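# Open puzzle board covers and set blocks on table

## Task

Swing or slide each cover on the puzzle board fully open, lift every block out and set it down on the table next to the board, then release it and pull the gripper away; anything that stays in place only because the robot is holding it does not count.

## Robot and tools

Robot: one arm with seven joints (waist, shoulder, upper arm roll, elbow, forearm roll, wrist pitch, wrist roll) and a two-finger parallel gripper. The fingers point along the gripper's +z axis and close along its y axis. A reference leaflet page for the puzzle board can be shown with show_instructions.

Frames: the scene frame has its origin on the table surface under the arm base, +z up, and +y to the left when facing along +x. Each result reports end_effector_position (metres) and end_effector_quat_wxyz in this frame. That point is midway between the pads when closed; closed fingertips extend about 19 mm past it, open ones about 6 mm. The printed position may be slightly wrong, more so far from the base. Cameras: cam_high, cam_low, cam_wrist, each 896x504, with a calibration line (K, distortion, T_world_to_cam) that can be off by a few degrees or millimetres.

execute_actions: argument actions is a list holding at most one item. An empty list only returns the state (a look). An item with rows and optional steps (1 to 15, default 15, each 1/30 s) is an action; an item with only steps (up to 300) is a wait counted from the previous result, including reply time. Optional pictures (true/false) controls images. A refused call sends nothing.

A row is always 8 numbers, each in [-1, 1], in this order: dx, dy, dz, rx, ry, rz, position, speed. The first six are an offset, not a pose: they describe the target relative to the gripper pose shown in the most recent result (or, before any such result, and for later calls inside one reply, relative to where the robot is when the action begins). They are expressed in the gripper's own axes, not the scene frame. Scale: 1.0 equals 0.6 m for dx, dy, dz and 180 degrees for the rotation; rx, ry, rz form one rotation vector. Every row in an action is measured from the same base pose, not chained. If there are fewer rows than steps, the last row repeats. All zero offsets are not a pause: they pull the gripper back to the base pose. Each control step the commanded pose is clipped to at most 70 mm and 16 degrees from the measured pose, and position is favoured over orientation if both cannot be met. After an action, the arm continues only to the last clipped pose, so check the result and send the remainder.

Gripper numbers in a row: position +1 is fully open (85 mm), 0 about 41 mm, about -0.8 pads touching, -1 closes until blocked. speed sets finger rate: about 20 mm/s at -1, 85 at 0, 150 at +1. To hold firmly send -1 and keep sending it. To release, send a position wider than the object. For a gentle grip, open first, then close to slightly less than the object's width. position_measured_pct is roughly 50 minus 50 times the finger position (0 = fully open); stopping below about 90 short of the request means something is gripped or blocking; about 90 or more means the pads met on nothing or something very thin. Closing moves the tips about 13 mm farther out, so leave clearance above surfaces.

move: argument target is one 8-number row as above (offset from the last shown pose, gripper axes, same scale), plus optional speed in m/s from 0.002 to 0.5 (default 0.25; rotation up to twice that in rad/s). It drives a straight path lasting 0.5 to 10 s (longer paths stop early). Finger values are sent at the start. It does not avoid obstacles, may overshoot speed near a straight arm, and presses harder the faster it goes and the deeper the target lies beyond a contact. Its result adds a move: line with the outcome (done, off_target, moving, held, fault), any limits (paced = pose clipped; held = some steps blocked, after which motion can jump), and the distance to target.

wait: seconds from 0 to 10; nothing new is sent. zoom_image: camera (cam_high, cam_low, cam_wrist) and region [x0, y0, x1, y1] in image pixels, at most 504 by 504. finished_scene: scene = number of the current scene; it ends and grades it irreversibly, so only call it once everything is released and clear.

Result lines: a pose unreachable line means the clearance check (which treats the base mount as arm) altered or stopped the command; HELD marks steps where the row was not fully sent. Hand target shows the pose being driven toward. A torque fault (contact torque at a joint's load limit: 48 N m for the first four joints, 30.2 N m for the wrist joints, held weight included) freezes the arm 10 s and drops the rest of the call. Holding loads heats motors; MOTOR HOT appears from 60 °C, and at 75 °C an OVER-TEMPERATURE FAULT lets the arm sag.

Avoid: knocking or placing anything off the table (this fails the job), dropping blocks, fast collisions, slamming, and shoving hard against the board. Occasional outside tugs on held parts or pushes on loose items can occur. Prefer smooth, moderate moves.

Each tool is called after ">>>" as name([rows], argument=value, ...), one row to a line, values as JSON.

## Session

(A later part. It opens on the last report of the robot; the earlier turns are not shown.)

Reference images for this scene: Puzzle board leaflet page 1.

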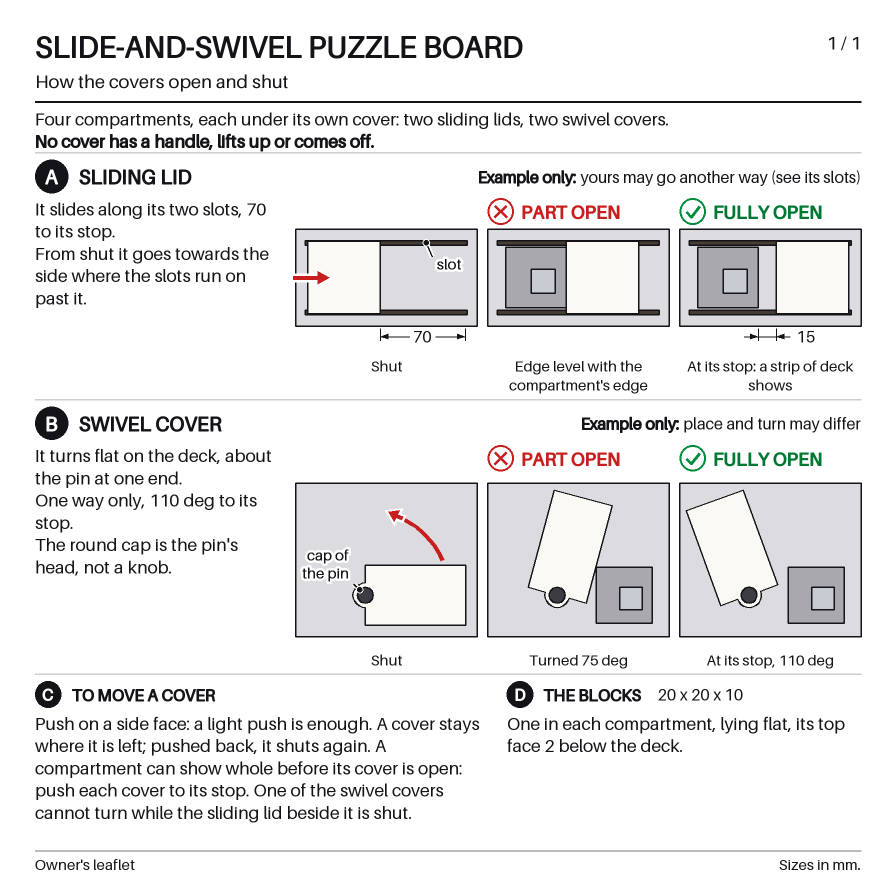

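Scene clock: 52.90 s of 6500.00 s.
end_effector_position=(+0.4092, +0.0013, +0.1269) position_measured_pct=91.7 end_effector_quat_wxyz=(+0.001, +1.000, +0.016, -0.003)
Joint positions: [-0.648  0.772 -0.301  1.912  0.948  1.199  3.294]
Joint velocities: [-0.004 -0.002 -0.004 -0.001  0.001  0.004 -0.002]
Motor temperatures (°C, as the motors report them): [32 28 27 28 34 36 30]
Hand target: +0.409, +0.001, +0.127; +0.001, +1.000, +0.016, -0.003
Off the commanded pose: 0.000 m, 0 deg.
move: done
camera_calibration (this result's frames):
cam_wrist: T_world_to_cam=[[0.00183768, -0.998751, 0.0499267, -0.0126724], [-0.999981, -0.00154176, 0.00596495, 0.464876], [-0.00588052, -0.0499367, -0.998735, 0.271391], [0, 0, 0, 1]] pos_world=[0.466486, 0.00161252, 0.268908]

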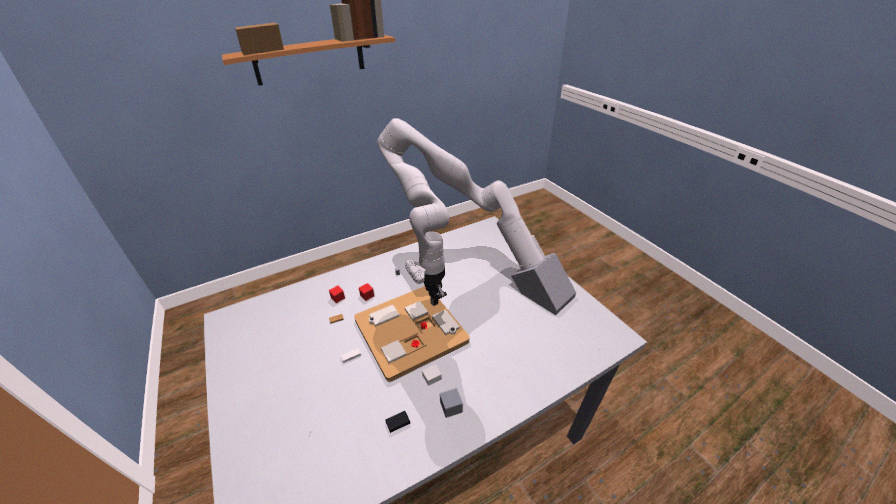

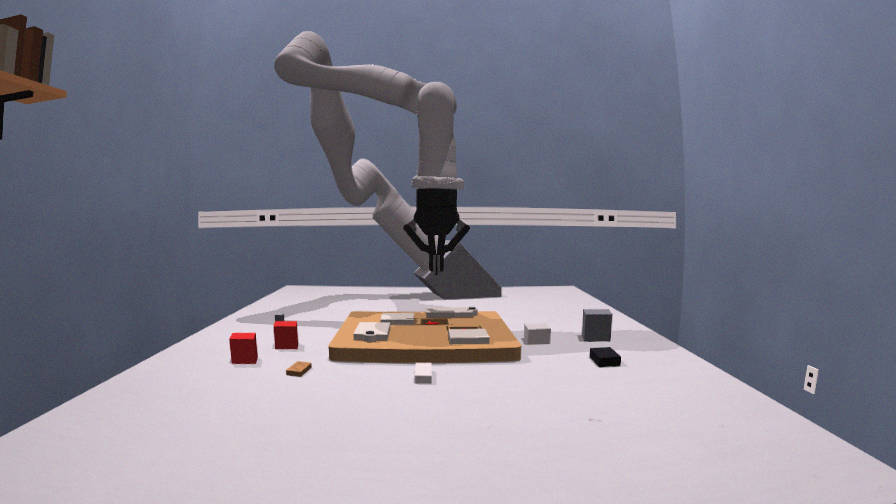

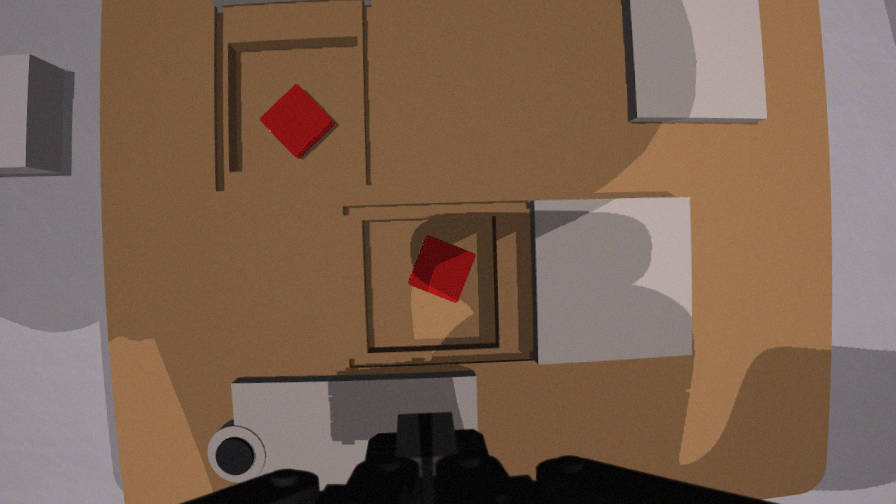

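>>> move(target=[0.08,0.045,0.13,0,0,0,-1,0], speed=0.15)

>>> move(target=[0,0.02,0,0,0,0,-1,0], speed=0.015)

>>> move(target=[-0.004,-0.056,-0.012,0,0,0.12,-1,0], speed=0.1)

>>> move(target=[0,0,0,0,0,0,-0.34,0])

Scene clock: 66.10 s of 6500.00 s.
end_effector_position=(+0.4578, -0.0244, +0.0489) position_measured_pct=91.7 end_effector_quat_wxyz=(+0.001, +1.000, +0.016, -0.002)
Joint positions: [-0.501  0.849 -0.219  1.86   1.088  1.086  3.376]
Joint velocities: [ 0.004  0.004  0.004 -0.    -0.002 -0.003  0.001]
Motor temperatures (°C, as the motors report them): [32 28 27 28 34 36 30]
Hand target: +0.458, -0.024, +0.049; +0.001, +1.000, +0.016, -0.003
Off the commanded pose: 0.000 m, 0 deg.
After step 90, 9.23 s passed at rest.
move: done
camera_calibration (this result's frames):
cam_wrist: T_world_to_cam=[[0.0017554, -0.998746, 0.0500247, -0.0344536], [-0.999986, -0.00150191, 0.00510437, 0.513949], [-0.00502284, -0.050033, -0.998735, 0.19214], [0, 0, 0, 1]] pos_world=[0.514967, -0.0240252, 0.190997]

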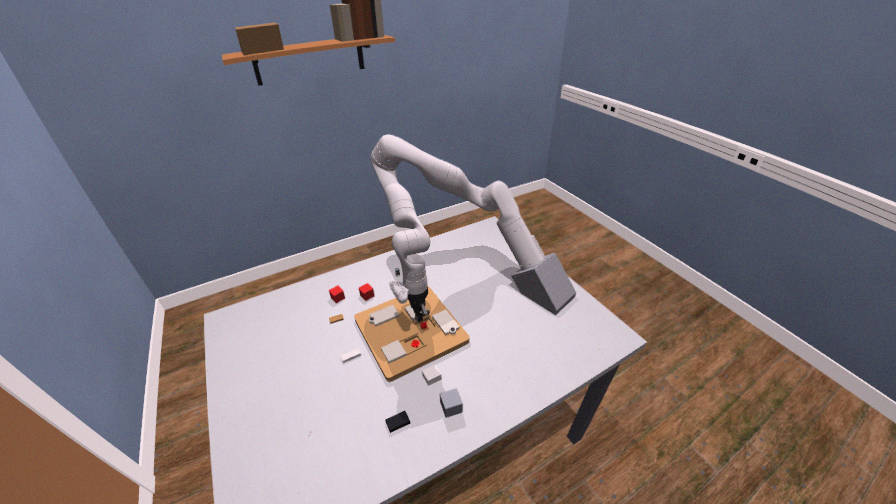

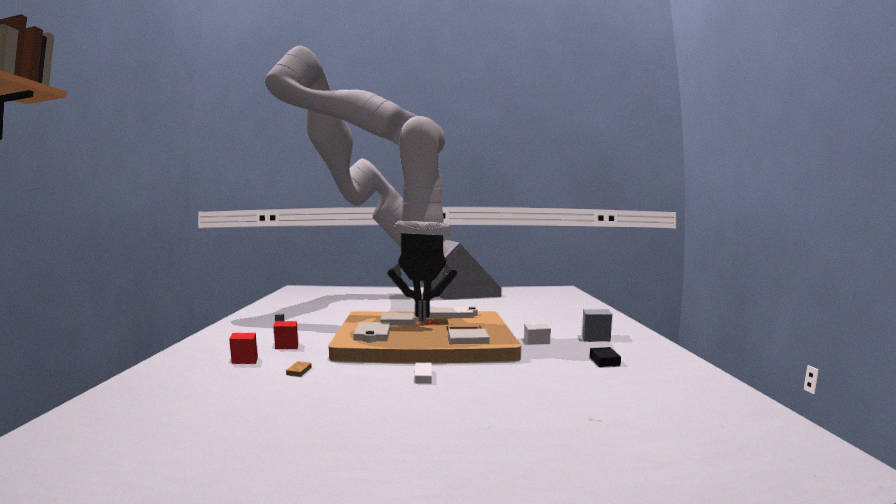

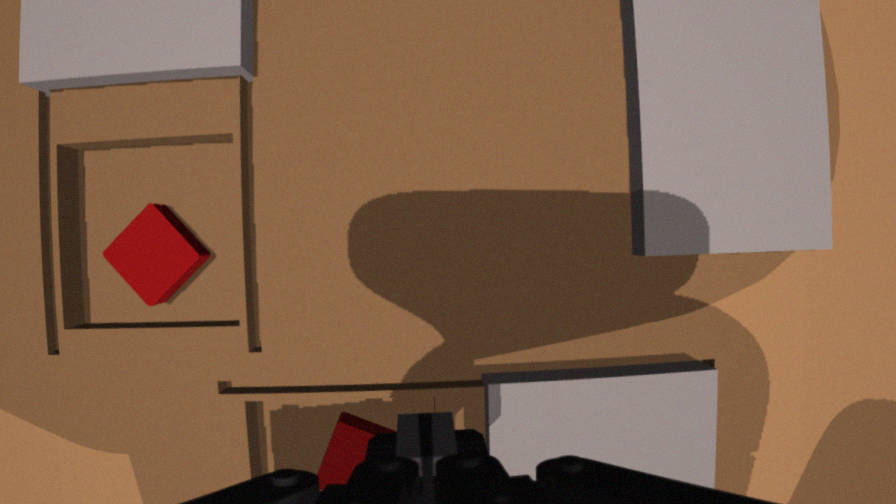

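Scene clock: 67.13 s of 6500.00 s.
end_effector_position=(+0.4581, -0.0355, +0.0490) position_measured_pct=91.7 end_effector_quat_wxyz=(+0.000, +1.000, +0.017, -0.002)
Joint positions: [-0.486  0.827 -0.218  1.874  1.091  1.08   3.392]
Joint velocities: [-0.001 -0.001  0.001  0.001 -0.001 -0.002  0.001]
Motor temperatures (°C, as the motors report them): [32 28 27 28 34 36 30]
Hand target: +0.458, -0.036, +0.049; +0.001, +1.000, +0.016, -0.002
Off the commanded pose: 0.001 m, 0 deg.
move: done
camera_calibration (this result's frames):
cam_wrist: T_world_to_cam=[[0.00260238, -0.998816, 0.0485705, -0.0458776], [-0.999985, -0.00236867, 0.00486868, 0.51423], [-0.00474787, -0.0485825, -0.998808, 0.191617], [0, 0, 0, 1]] pos_world=[0.515251, -0.035296, 0.191114]

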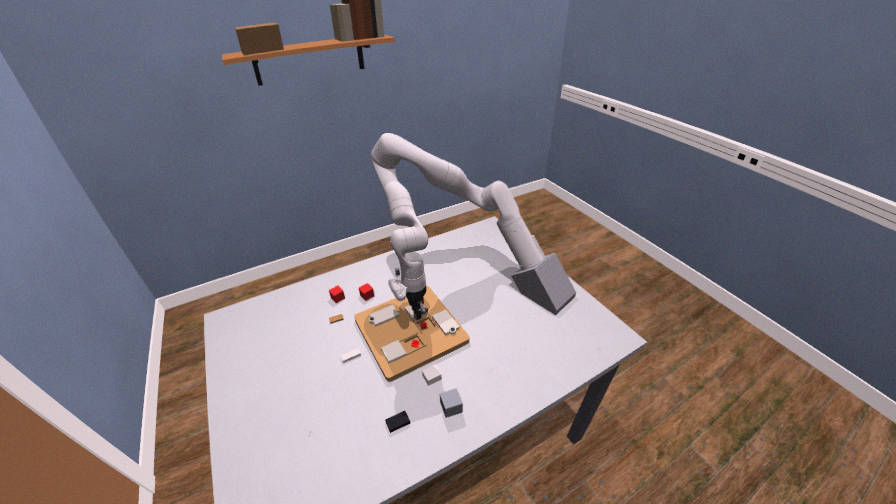

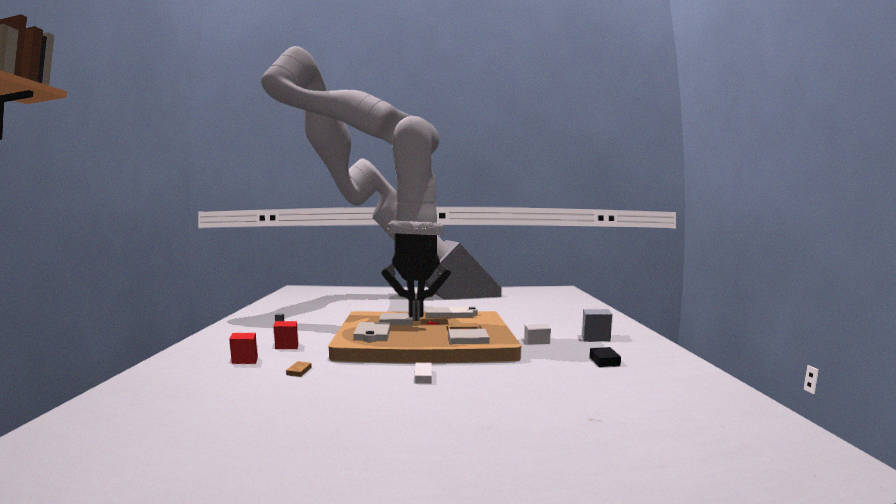

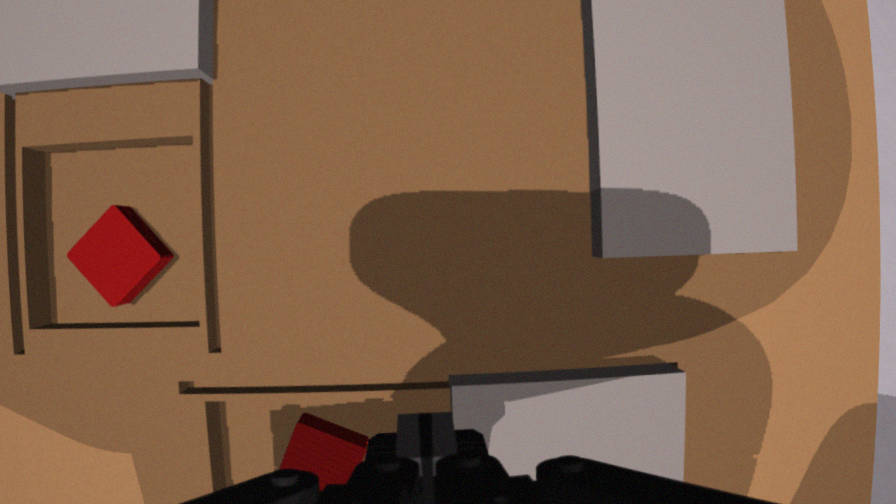

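Scene clock: 69.27 s of 6500.00 s.
end_effector_position=(+0.4547, -0.0020, +0.0562) position_measured_pct=91.7 end_effector_quat_wxyz=(+0.000, +0.985, -0.171, -0.002)
Joint positions: [-0.577  0.874 -0.173  1.837  1.041  1.068  2.992]
Joint velocities: [-0.002  0.002 -0.001 -0.001 -0.     0.001 -0.001]
Motor temperatures (°C, as the motors report them): [32 28 27 28 34 36 30]
Hand target: +0.455, -0.002, +0.056; +0.000, +0.985, -0.171, -0.002
Off the commanded pose: 0.000 m, 0 deg.
move: done
camera_calibration (this result's frames):
cam_wrist: T_world_to_cam=[[-0.365457, -0.929476, 0.0501561, 0.154599], [-0.93055, 0.366134, 0.00470139, 0.48004], [-0.0227337, -0.0449546, -0.99873, 0.208587], [0, 0, 0, 1]] pos_world=[0.507943, -0.0226861, 0.198311]

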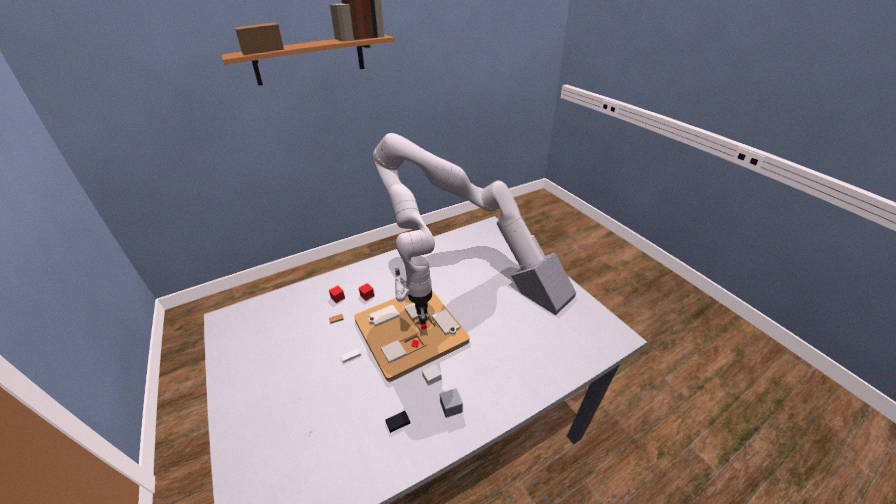

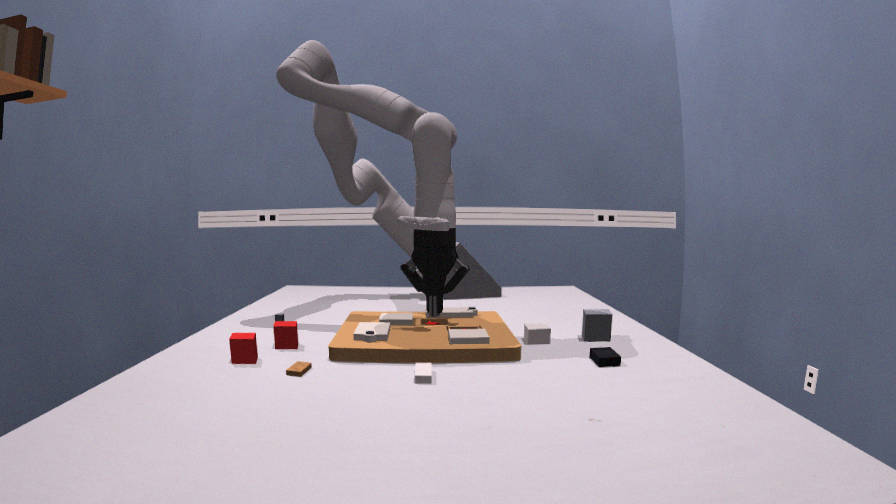

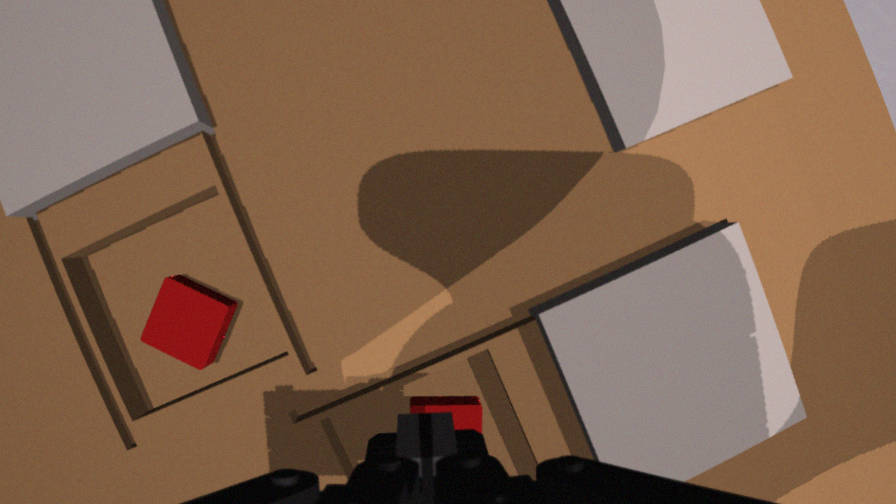

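Scene clock: 69.90 s of 6500.00 s.
end_effector_position=(+0.4547, -0.0020, +0.0562) position_measured_pct=67.1 end_effector_quat_wxyz=(+0.000, +0.985, -0.171, -0.002)
Joint positions: [-0.577  0.874 -0.173  1.837  1.041  1.068  2.992]
Joint velocities: [ 0.  0.  0. -0.  0.  0. -0.]
Motor temperatures (°C, as the motors report them): [32 28 27 28 34 36 30]
Hand target: +0.455, -0.002, +0.056; +0.000, +0.985, -0.171, -0.002
Off the commanded pose: 0.000 m, 0 deg.
move: done
camera_calibration (this result's frames):
cam_wrist: T_world_to_cam=[[-0.365461, -0.929475, 0.0501538, 0.154601], [-0.930549, 0.366137, 0.00469939, 0.480042], [-0.0227311, -0.0449531, -0.99873, 0.208586], [0, 0, 0, 1]] pos_world=[0.507944, -0.0226867, 0.198312]

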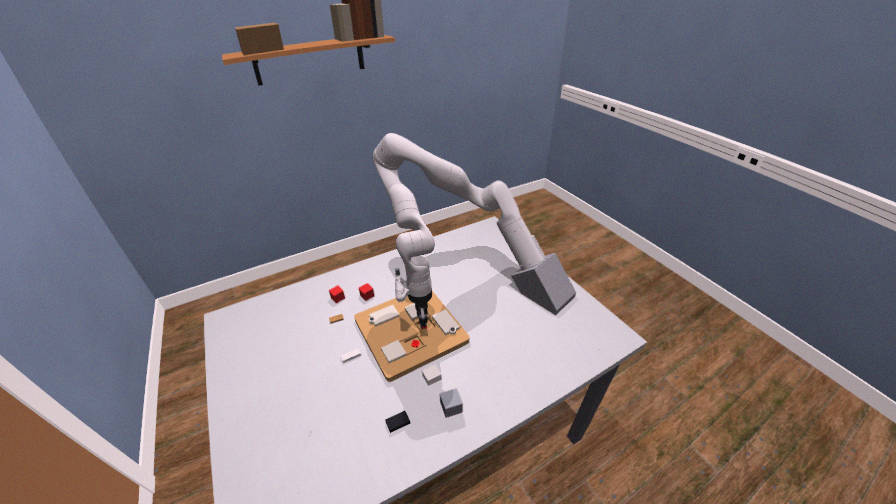

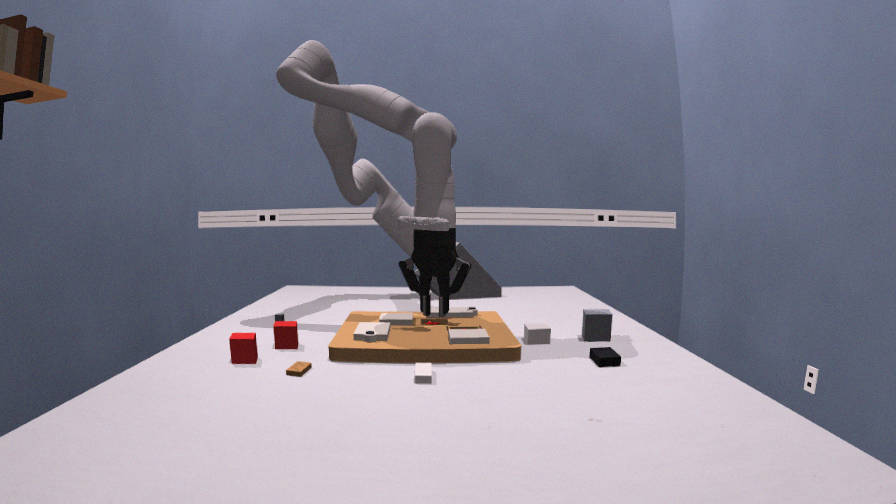

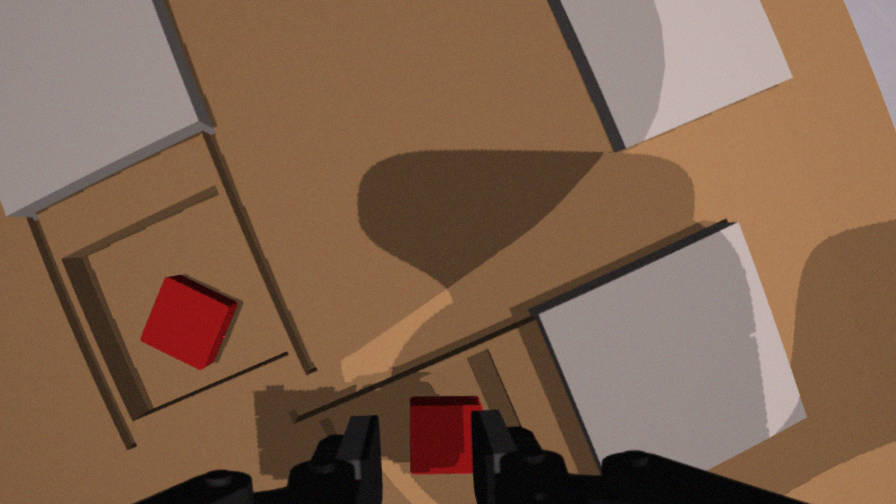

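>>> move(target=[0,0.0058,0.017,0,0,0,-0.34,0], speed=0.03)

>>> move(target=[0,0,0.013,0,0,0,-0.34,0], speed=0.012)

Scene clock: 75.30 s of 6500.00 s.
end_effector_position=(+0.4535, -0.0053, +0.0460) position_measured_pct=67.1 end_effector_quat_wxyz=(+0.000, +0.985, -0.171, -0.002)
Joint positions: [-0.564  0.882 -0.164  1.851  1.062  1.046  2.981]
Joint velocities: [ 0.001  0.001  0.001  0.001  0.    -0.    -0.   ]
Motor temperatures (°C, as the motors report them): [32 28 27 28 34 36 30]
Hand target: +0.454, -0.005, +0.046; +0.000, +0.985, -0.171, -0.002
Off the commanded pose: 0.000 m, 0 deg.
After step 90, 1.70 s passed at rest.
move: done
camera_calibration (this result's frames):
cam_wrist: T_world_to_cam=[[-0.365474, -0.929472, 0.0500964, 0.151666], [-0.930548, 0.366141, 0.00453208, 0.480197], [-0.0225548, -0.0449607, -0.998734, 0.198201], [0, 0, 0, 1]] pos_world=[0.506747, -0.0259392, 0.188176]

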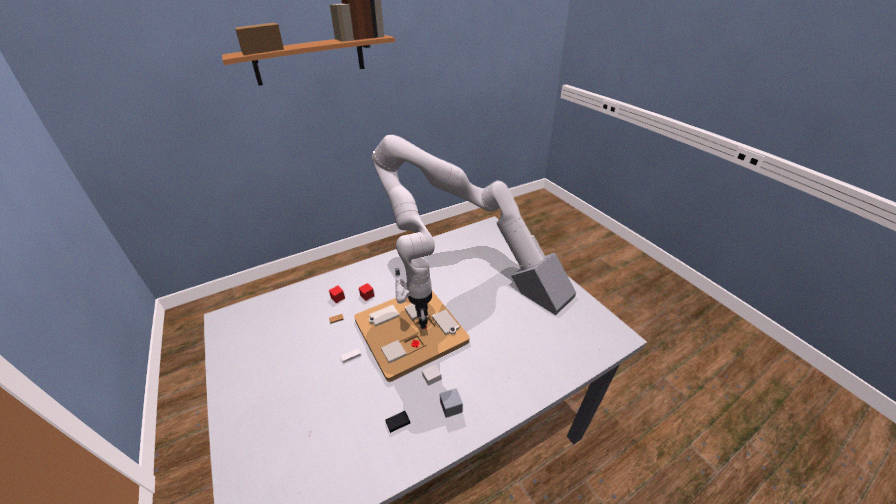

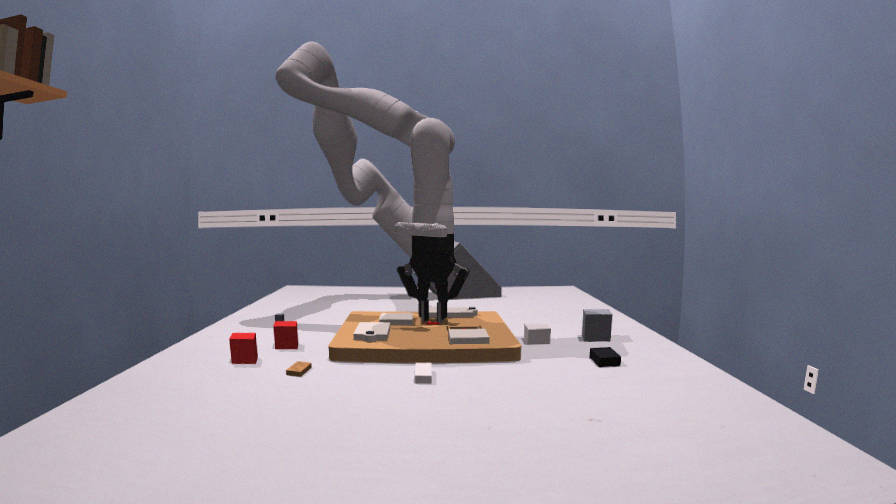

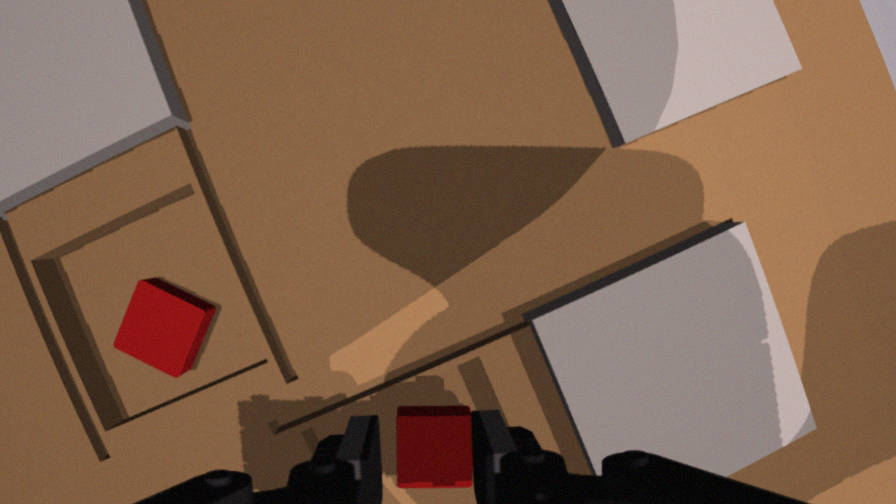

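Scene clock: 76.17 s of 6500.00 s.
end_effector_position=(+0.4538, -0.0050, +0.0404) position_measured_pct=67.1 end_effector_quat_wxyz=(-0.000, +0.985, -0.171, -0.001)
Joint positions: [-0.559  0.89  -0.159  1.854  1.076  1.034  2.972]
Joint velocities: [ 0.001  0.001 -0.001  0.001  0.002  0.001 -0.001]
Motor temperatures (°C, as the motors report them): [32 28 27 28 34 36 30]
Hand target: +0.454, -0.005, +0.038; +0.000, +0.985, -0.171, -0.002
Off the commanded pose: 0.002 m, 0 deg.
move: done
camera_calibration (this result's frames):
cam_wrist: T_world_to_cam=[[-0.365491, -0.929551, 0.0484847, 0.152363], [-0.930596, 0.366039, 0.00261626, 0.480508], [-0.0201792, -0.0441634, -0.998821, 0.191468], [0, 0, 0, 1]] pos_world=[0.50671, -0.0257998, 0.182598]

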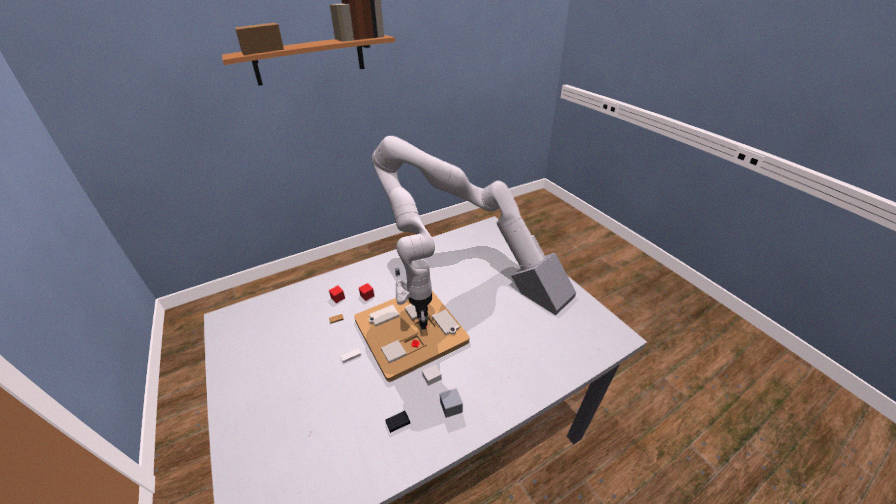

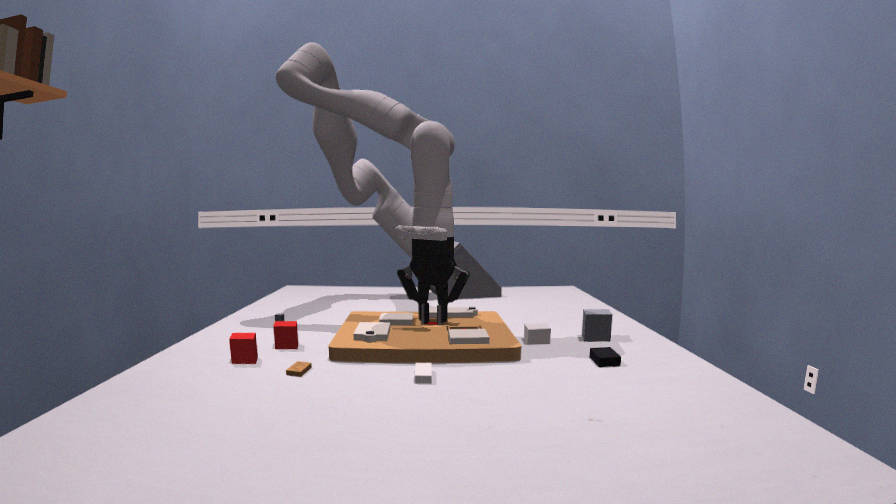

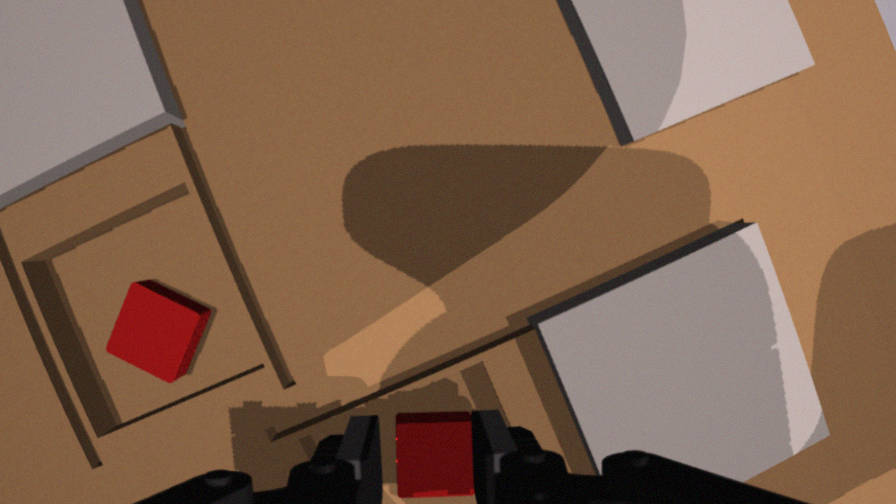

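>>> move(target=[-0.008,0.001,-0.004,0,0,0,-0.39,0], speed=0.02)

>>> move(target=[0,0,0.009,0,0,0,-0.39,0], speed=0.01)

Scene clock: 82.03 s of 6500.00 s.
end_effector_position=(+0.4491, -0.0040, +0.0427) position_measured_pct=69.4 end_effector_quat_wxyz=(-0.000, +0.985, -0.171, -0.001)
Joint positions: [-0.567  0.886 -0.161  1.867  1.074  1.034  2.96 ]
Joint velocities: [-0.    -0.    -0.001  0.    -0.    -0.001 -0.   ]
Motor temperatures (°C, as the motors report them): [32 28 27 28 34 36 30]
Hand target: +0.449, -0.004, +0.043; -0.000, +0.985, -0.171, -0.001
Off the commanded pose: 0.000 m, 0 deg.
After step 90, 2.17 s passed at rest.
move: done
camera_calibration (this result's frames):
cam_wrist: T_world_to_cam=[[-0.365521, -0.929537, 0.0485229, 0.151513], [-0.930583, 0.366072, 0.00268165, 0.475714], [-0.0202556, -0.0441744, -0.998818, 0.193823], [0, 0, 0, 1]] pos_world=[0.501998, -0.0247461, 0.184966]

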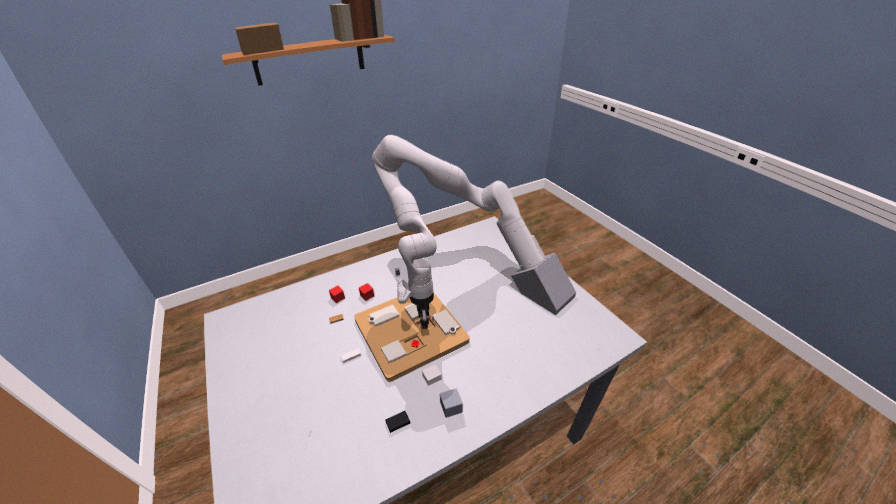

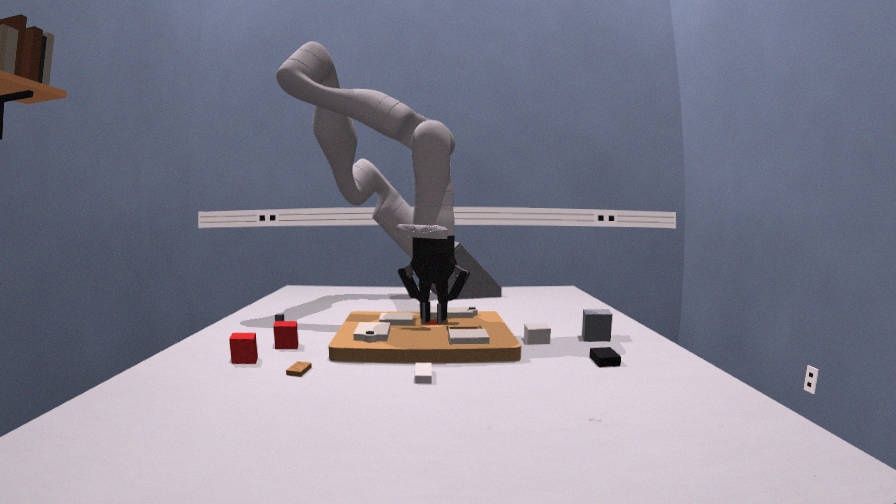

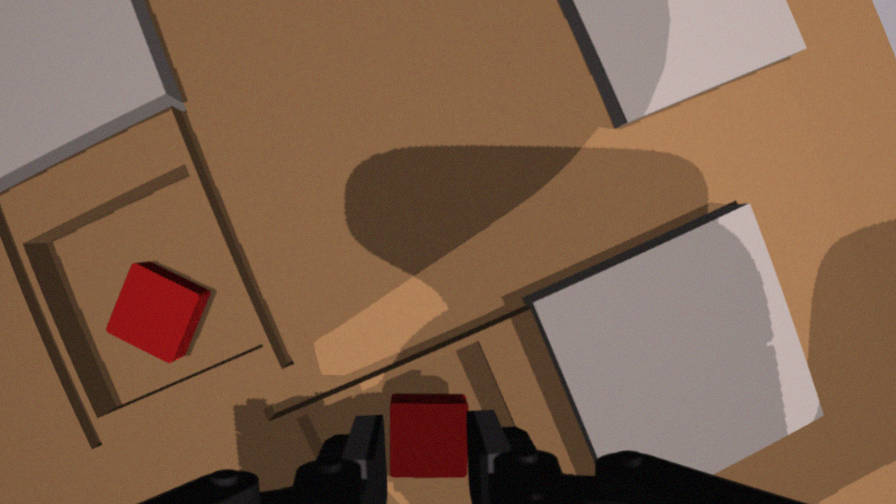

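Scene clock: 82.80 s of 6500.00 s.
end_effector_position=(+0.4501, -0.0033, +0.0397) position_measured_pct=69.4 end_effector_quat_wxyz=(-0.001, +0.985, -0.171, +0.001)
Joint positions: [-0.564  0.891 -0.159  1.869  1.084  1.026  2.953]
Joint velocities: [ 0.001 -0.    -0.001 -0.     0.001  0.    -0.001]
Motor temperatures (°C, as the motors report them): [32 28 27 28 34 36 30]
Hand target: +0.449, -0.004, +0.037; -0.000, +0.985, -0.171, -0.001
Off the commanded pose: 0.003 m, 0 deg.
move: done
camera_calibration (this result's frames):
cam_wrist: T_world_to_cam=[[-0.365833, -0.929579, 0.0452574, 0.152945], [-0.930536, 0.3662, -0.000203111, 0.476524], [-0.0163845, -0.042188, -0.998975, 0.189086], [0, 0, 0, 1]] pos_world=[0.502473, -0.0243512, 0.182067]

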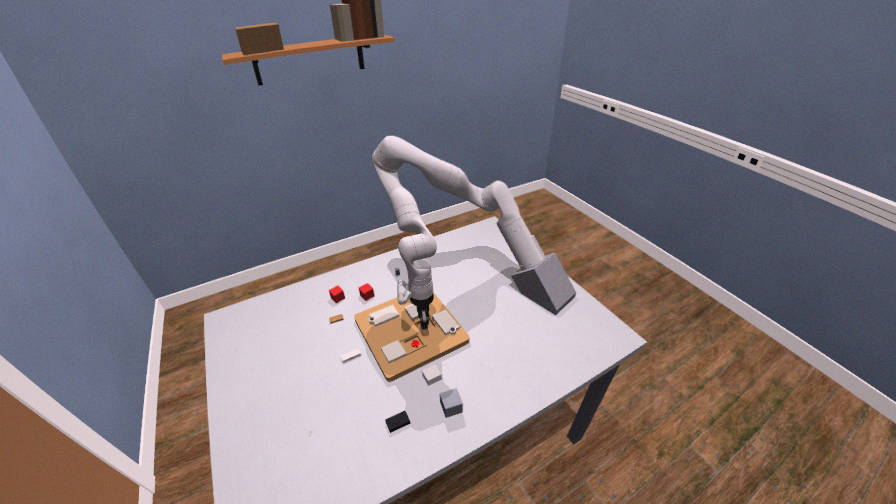

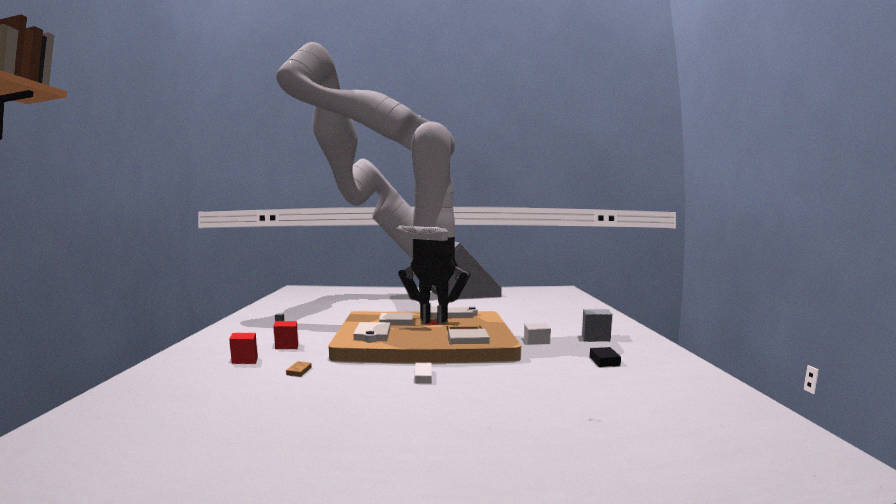

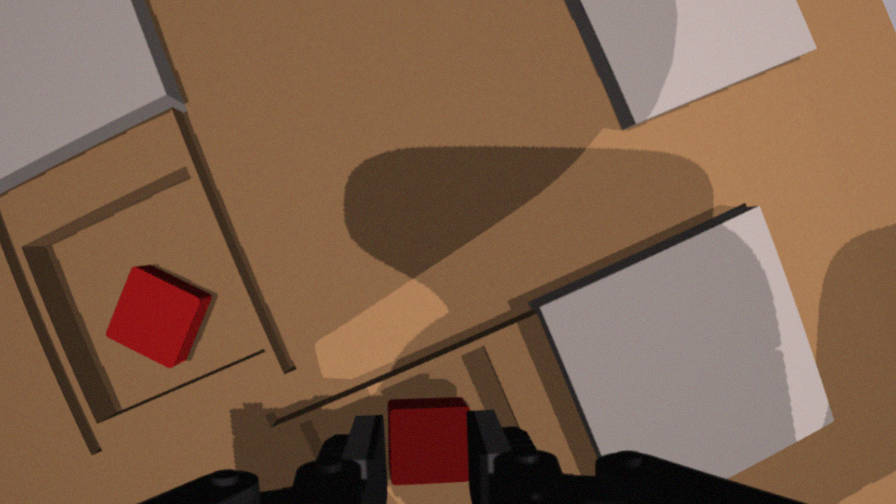

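>>> move(target=[0,-0.002,0.002,0,0,0,-0.52,-1], speed=0.01)

>>> move(target=[0,0,-0.015,0,0,0,-0.52,0], speed=0.02)

Scene clock: 89.53 s of 6500.00 s.
end_effector_position=(+0.4515, -0.0016, +0.0404) position_measured_pct=74.6 end_effector_quat_wxyz=(-0.003, +0.985, -0.171, +0.002)
Joint positions: [-0.565  0.892 -0.16   1.866  1.086  1.026  2.952]
Joint velocities: [ 0.001  0.001 -0.001 -0.    -0.    -0.    -0.   ]
Motor temperatures (°C, as the motors report them): [32 28 27 28 34 36 30]
Hand target: +0.451, -0.002, +0.038; -0.001, +0.985, -0.171, +0.001
Off the commanded pose: 0.002 m, 0 deg.
After step 90, 3.03 s passed at rest.
move: done
camera_calibration (this result's frames):
cam_wrist: T_world_to_cam=[[-0.366179, -0.929581, 0.0423316, 0.155271], [-0.930453, 0.366401, -0.00267235, 0.477229], [-0.0130262, -0.0403662, -0.9991, 0.188438], [0, 0, 0, 1]] pos_world=[0.503351, -0.0229137, 0.182971]

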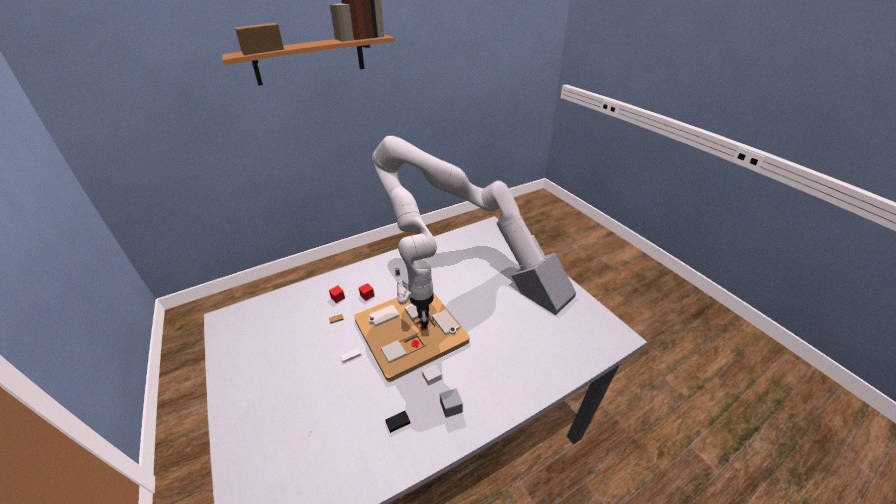

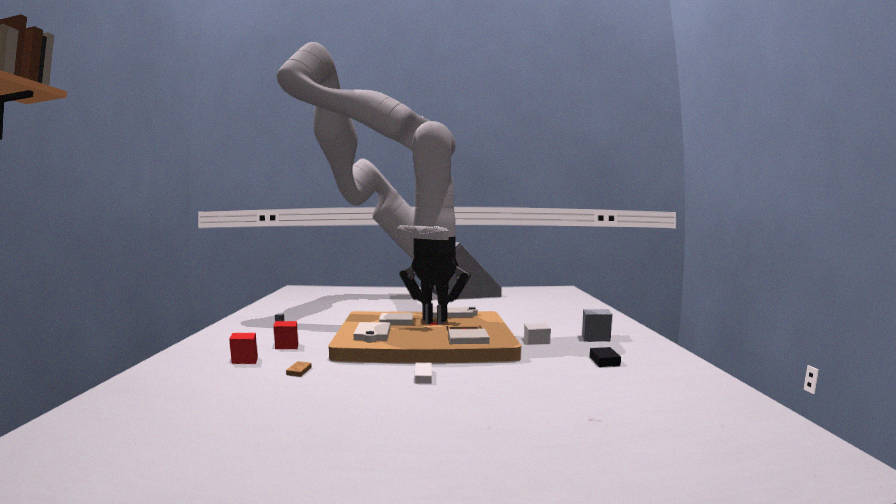

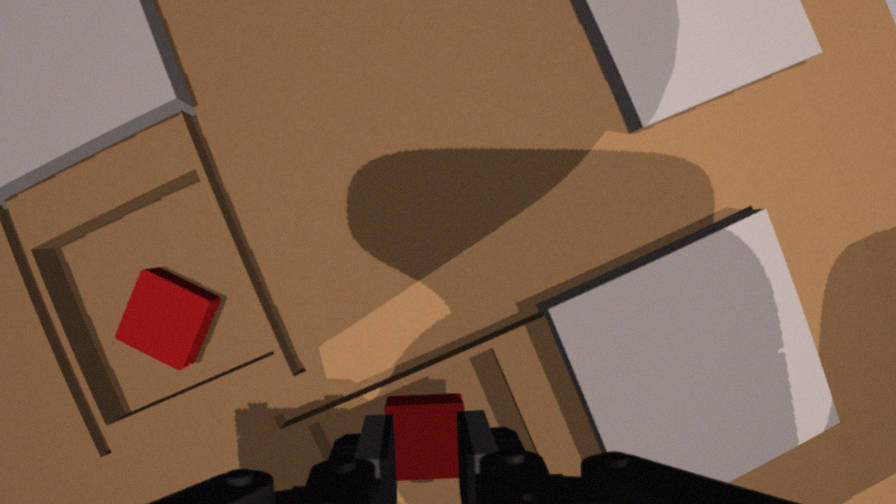

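Scene clock: 90.23 s of 6500.00 s.
end_effector_position=(+0.4514, -0.0016, +0.0494) position_measured_pct=75.0 end_effector_quat_wxyz=(-0.003, +0.985, -0.171, +0.002)
Joint positions: [-0.574  0.879 -0.168  1.862  1.068  1.042  2.962]
Joint velocities: [-0.    -0.001 -0.    -0.     0.001  0.     0.   ]
Motor temperatures (°C, as the motors report them): [32 28 27 28 34 36 30]
Hand target: +0.451, -0.002, +0.049; -0.003, +0.985, -0.171, +0.002
Off the commanded pose: 0.000 m, 0 deg.
move: done
camera_calibration (this result's frames):
cam_wrist: T_world_to_cam=[[-0.366113, -0.929603, 0.0424141, 0.154788], [-0.930477, 0.366342, -0.00252006, 0.477172], [-0.0131954, -0.040388, -0.999097, 0.197442], [0, 0, 0, 1]] pos_world=[0.503273, -0.0229426, 0.191901]

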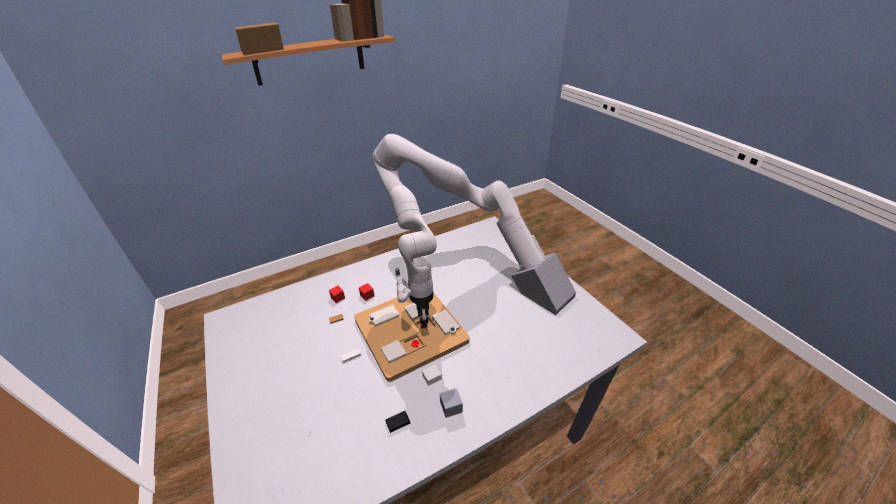

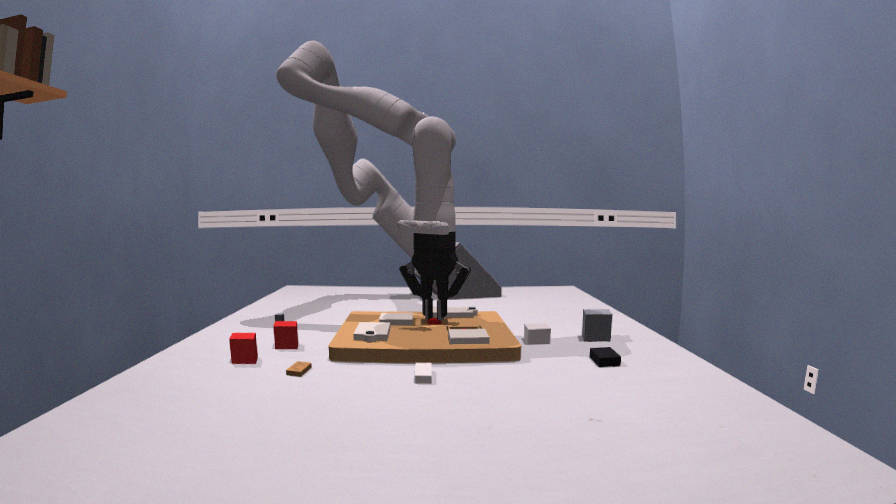

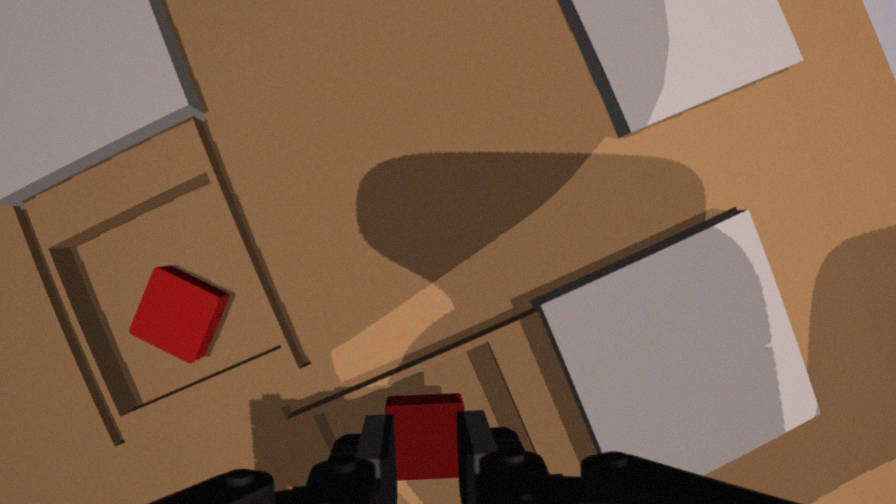

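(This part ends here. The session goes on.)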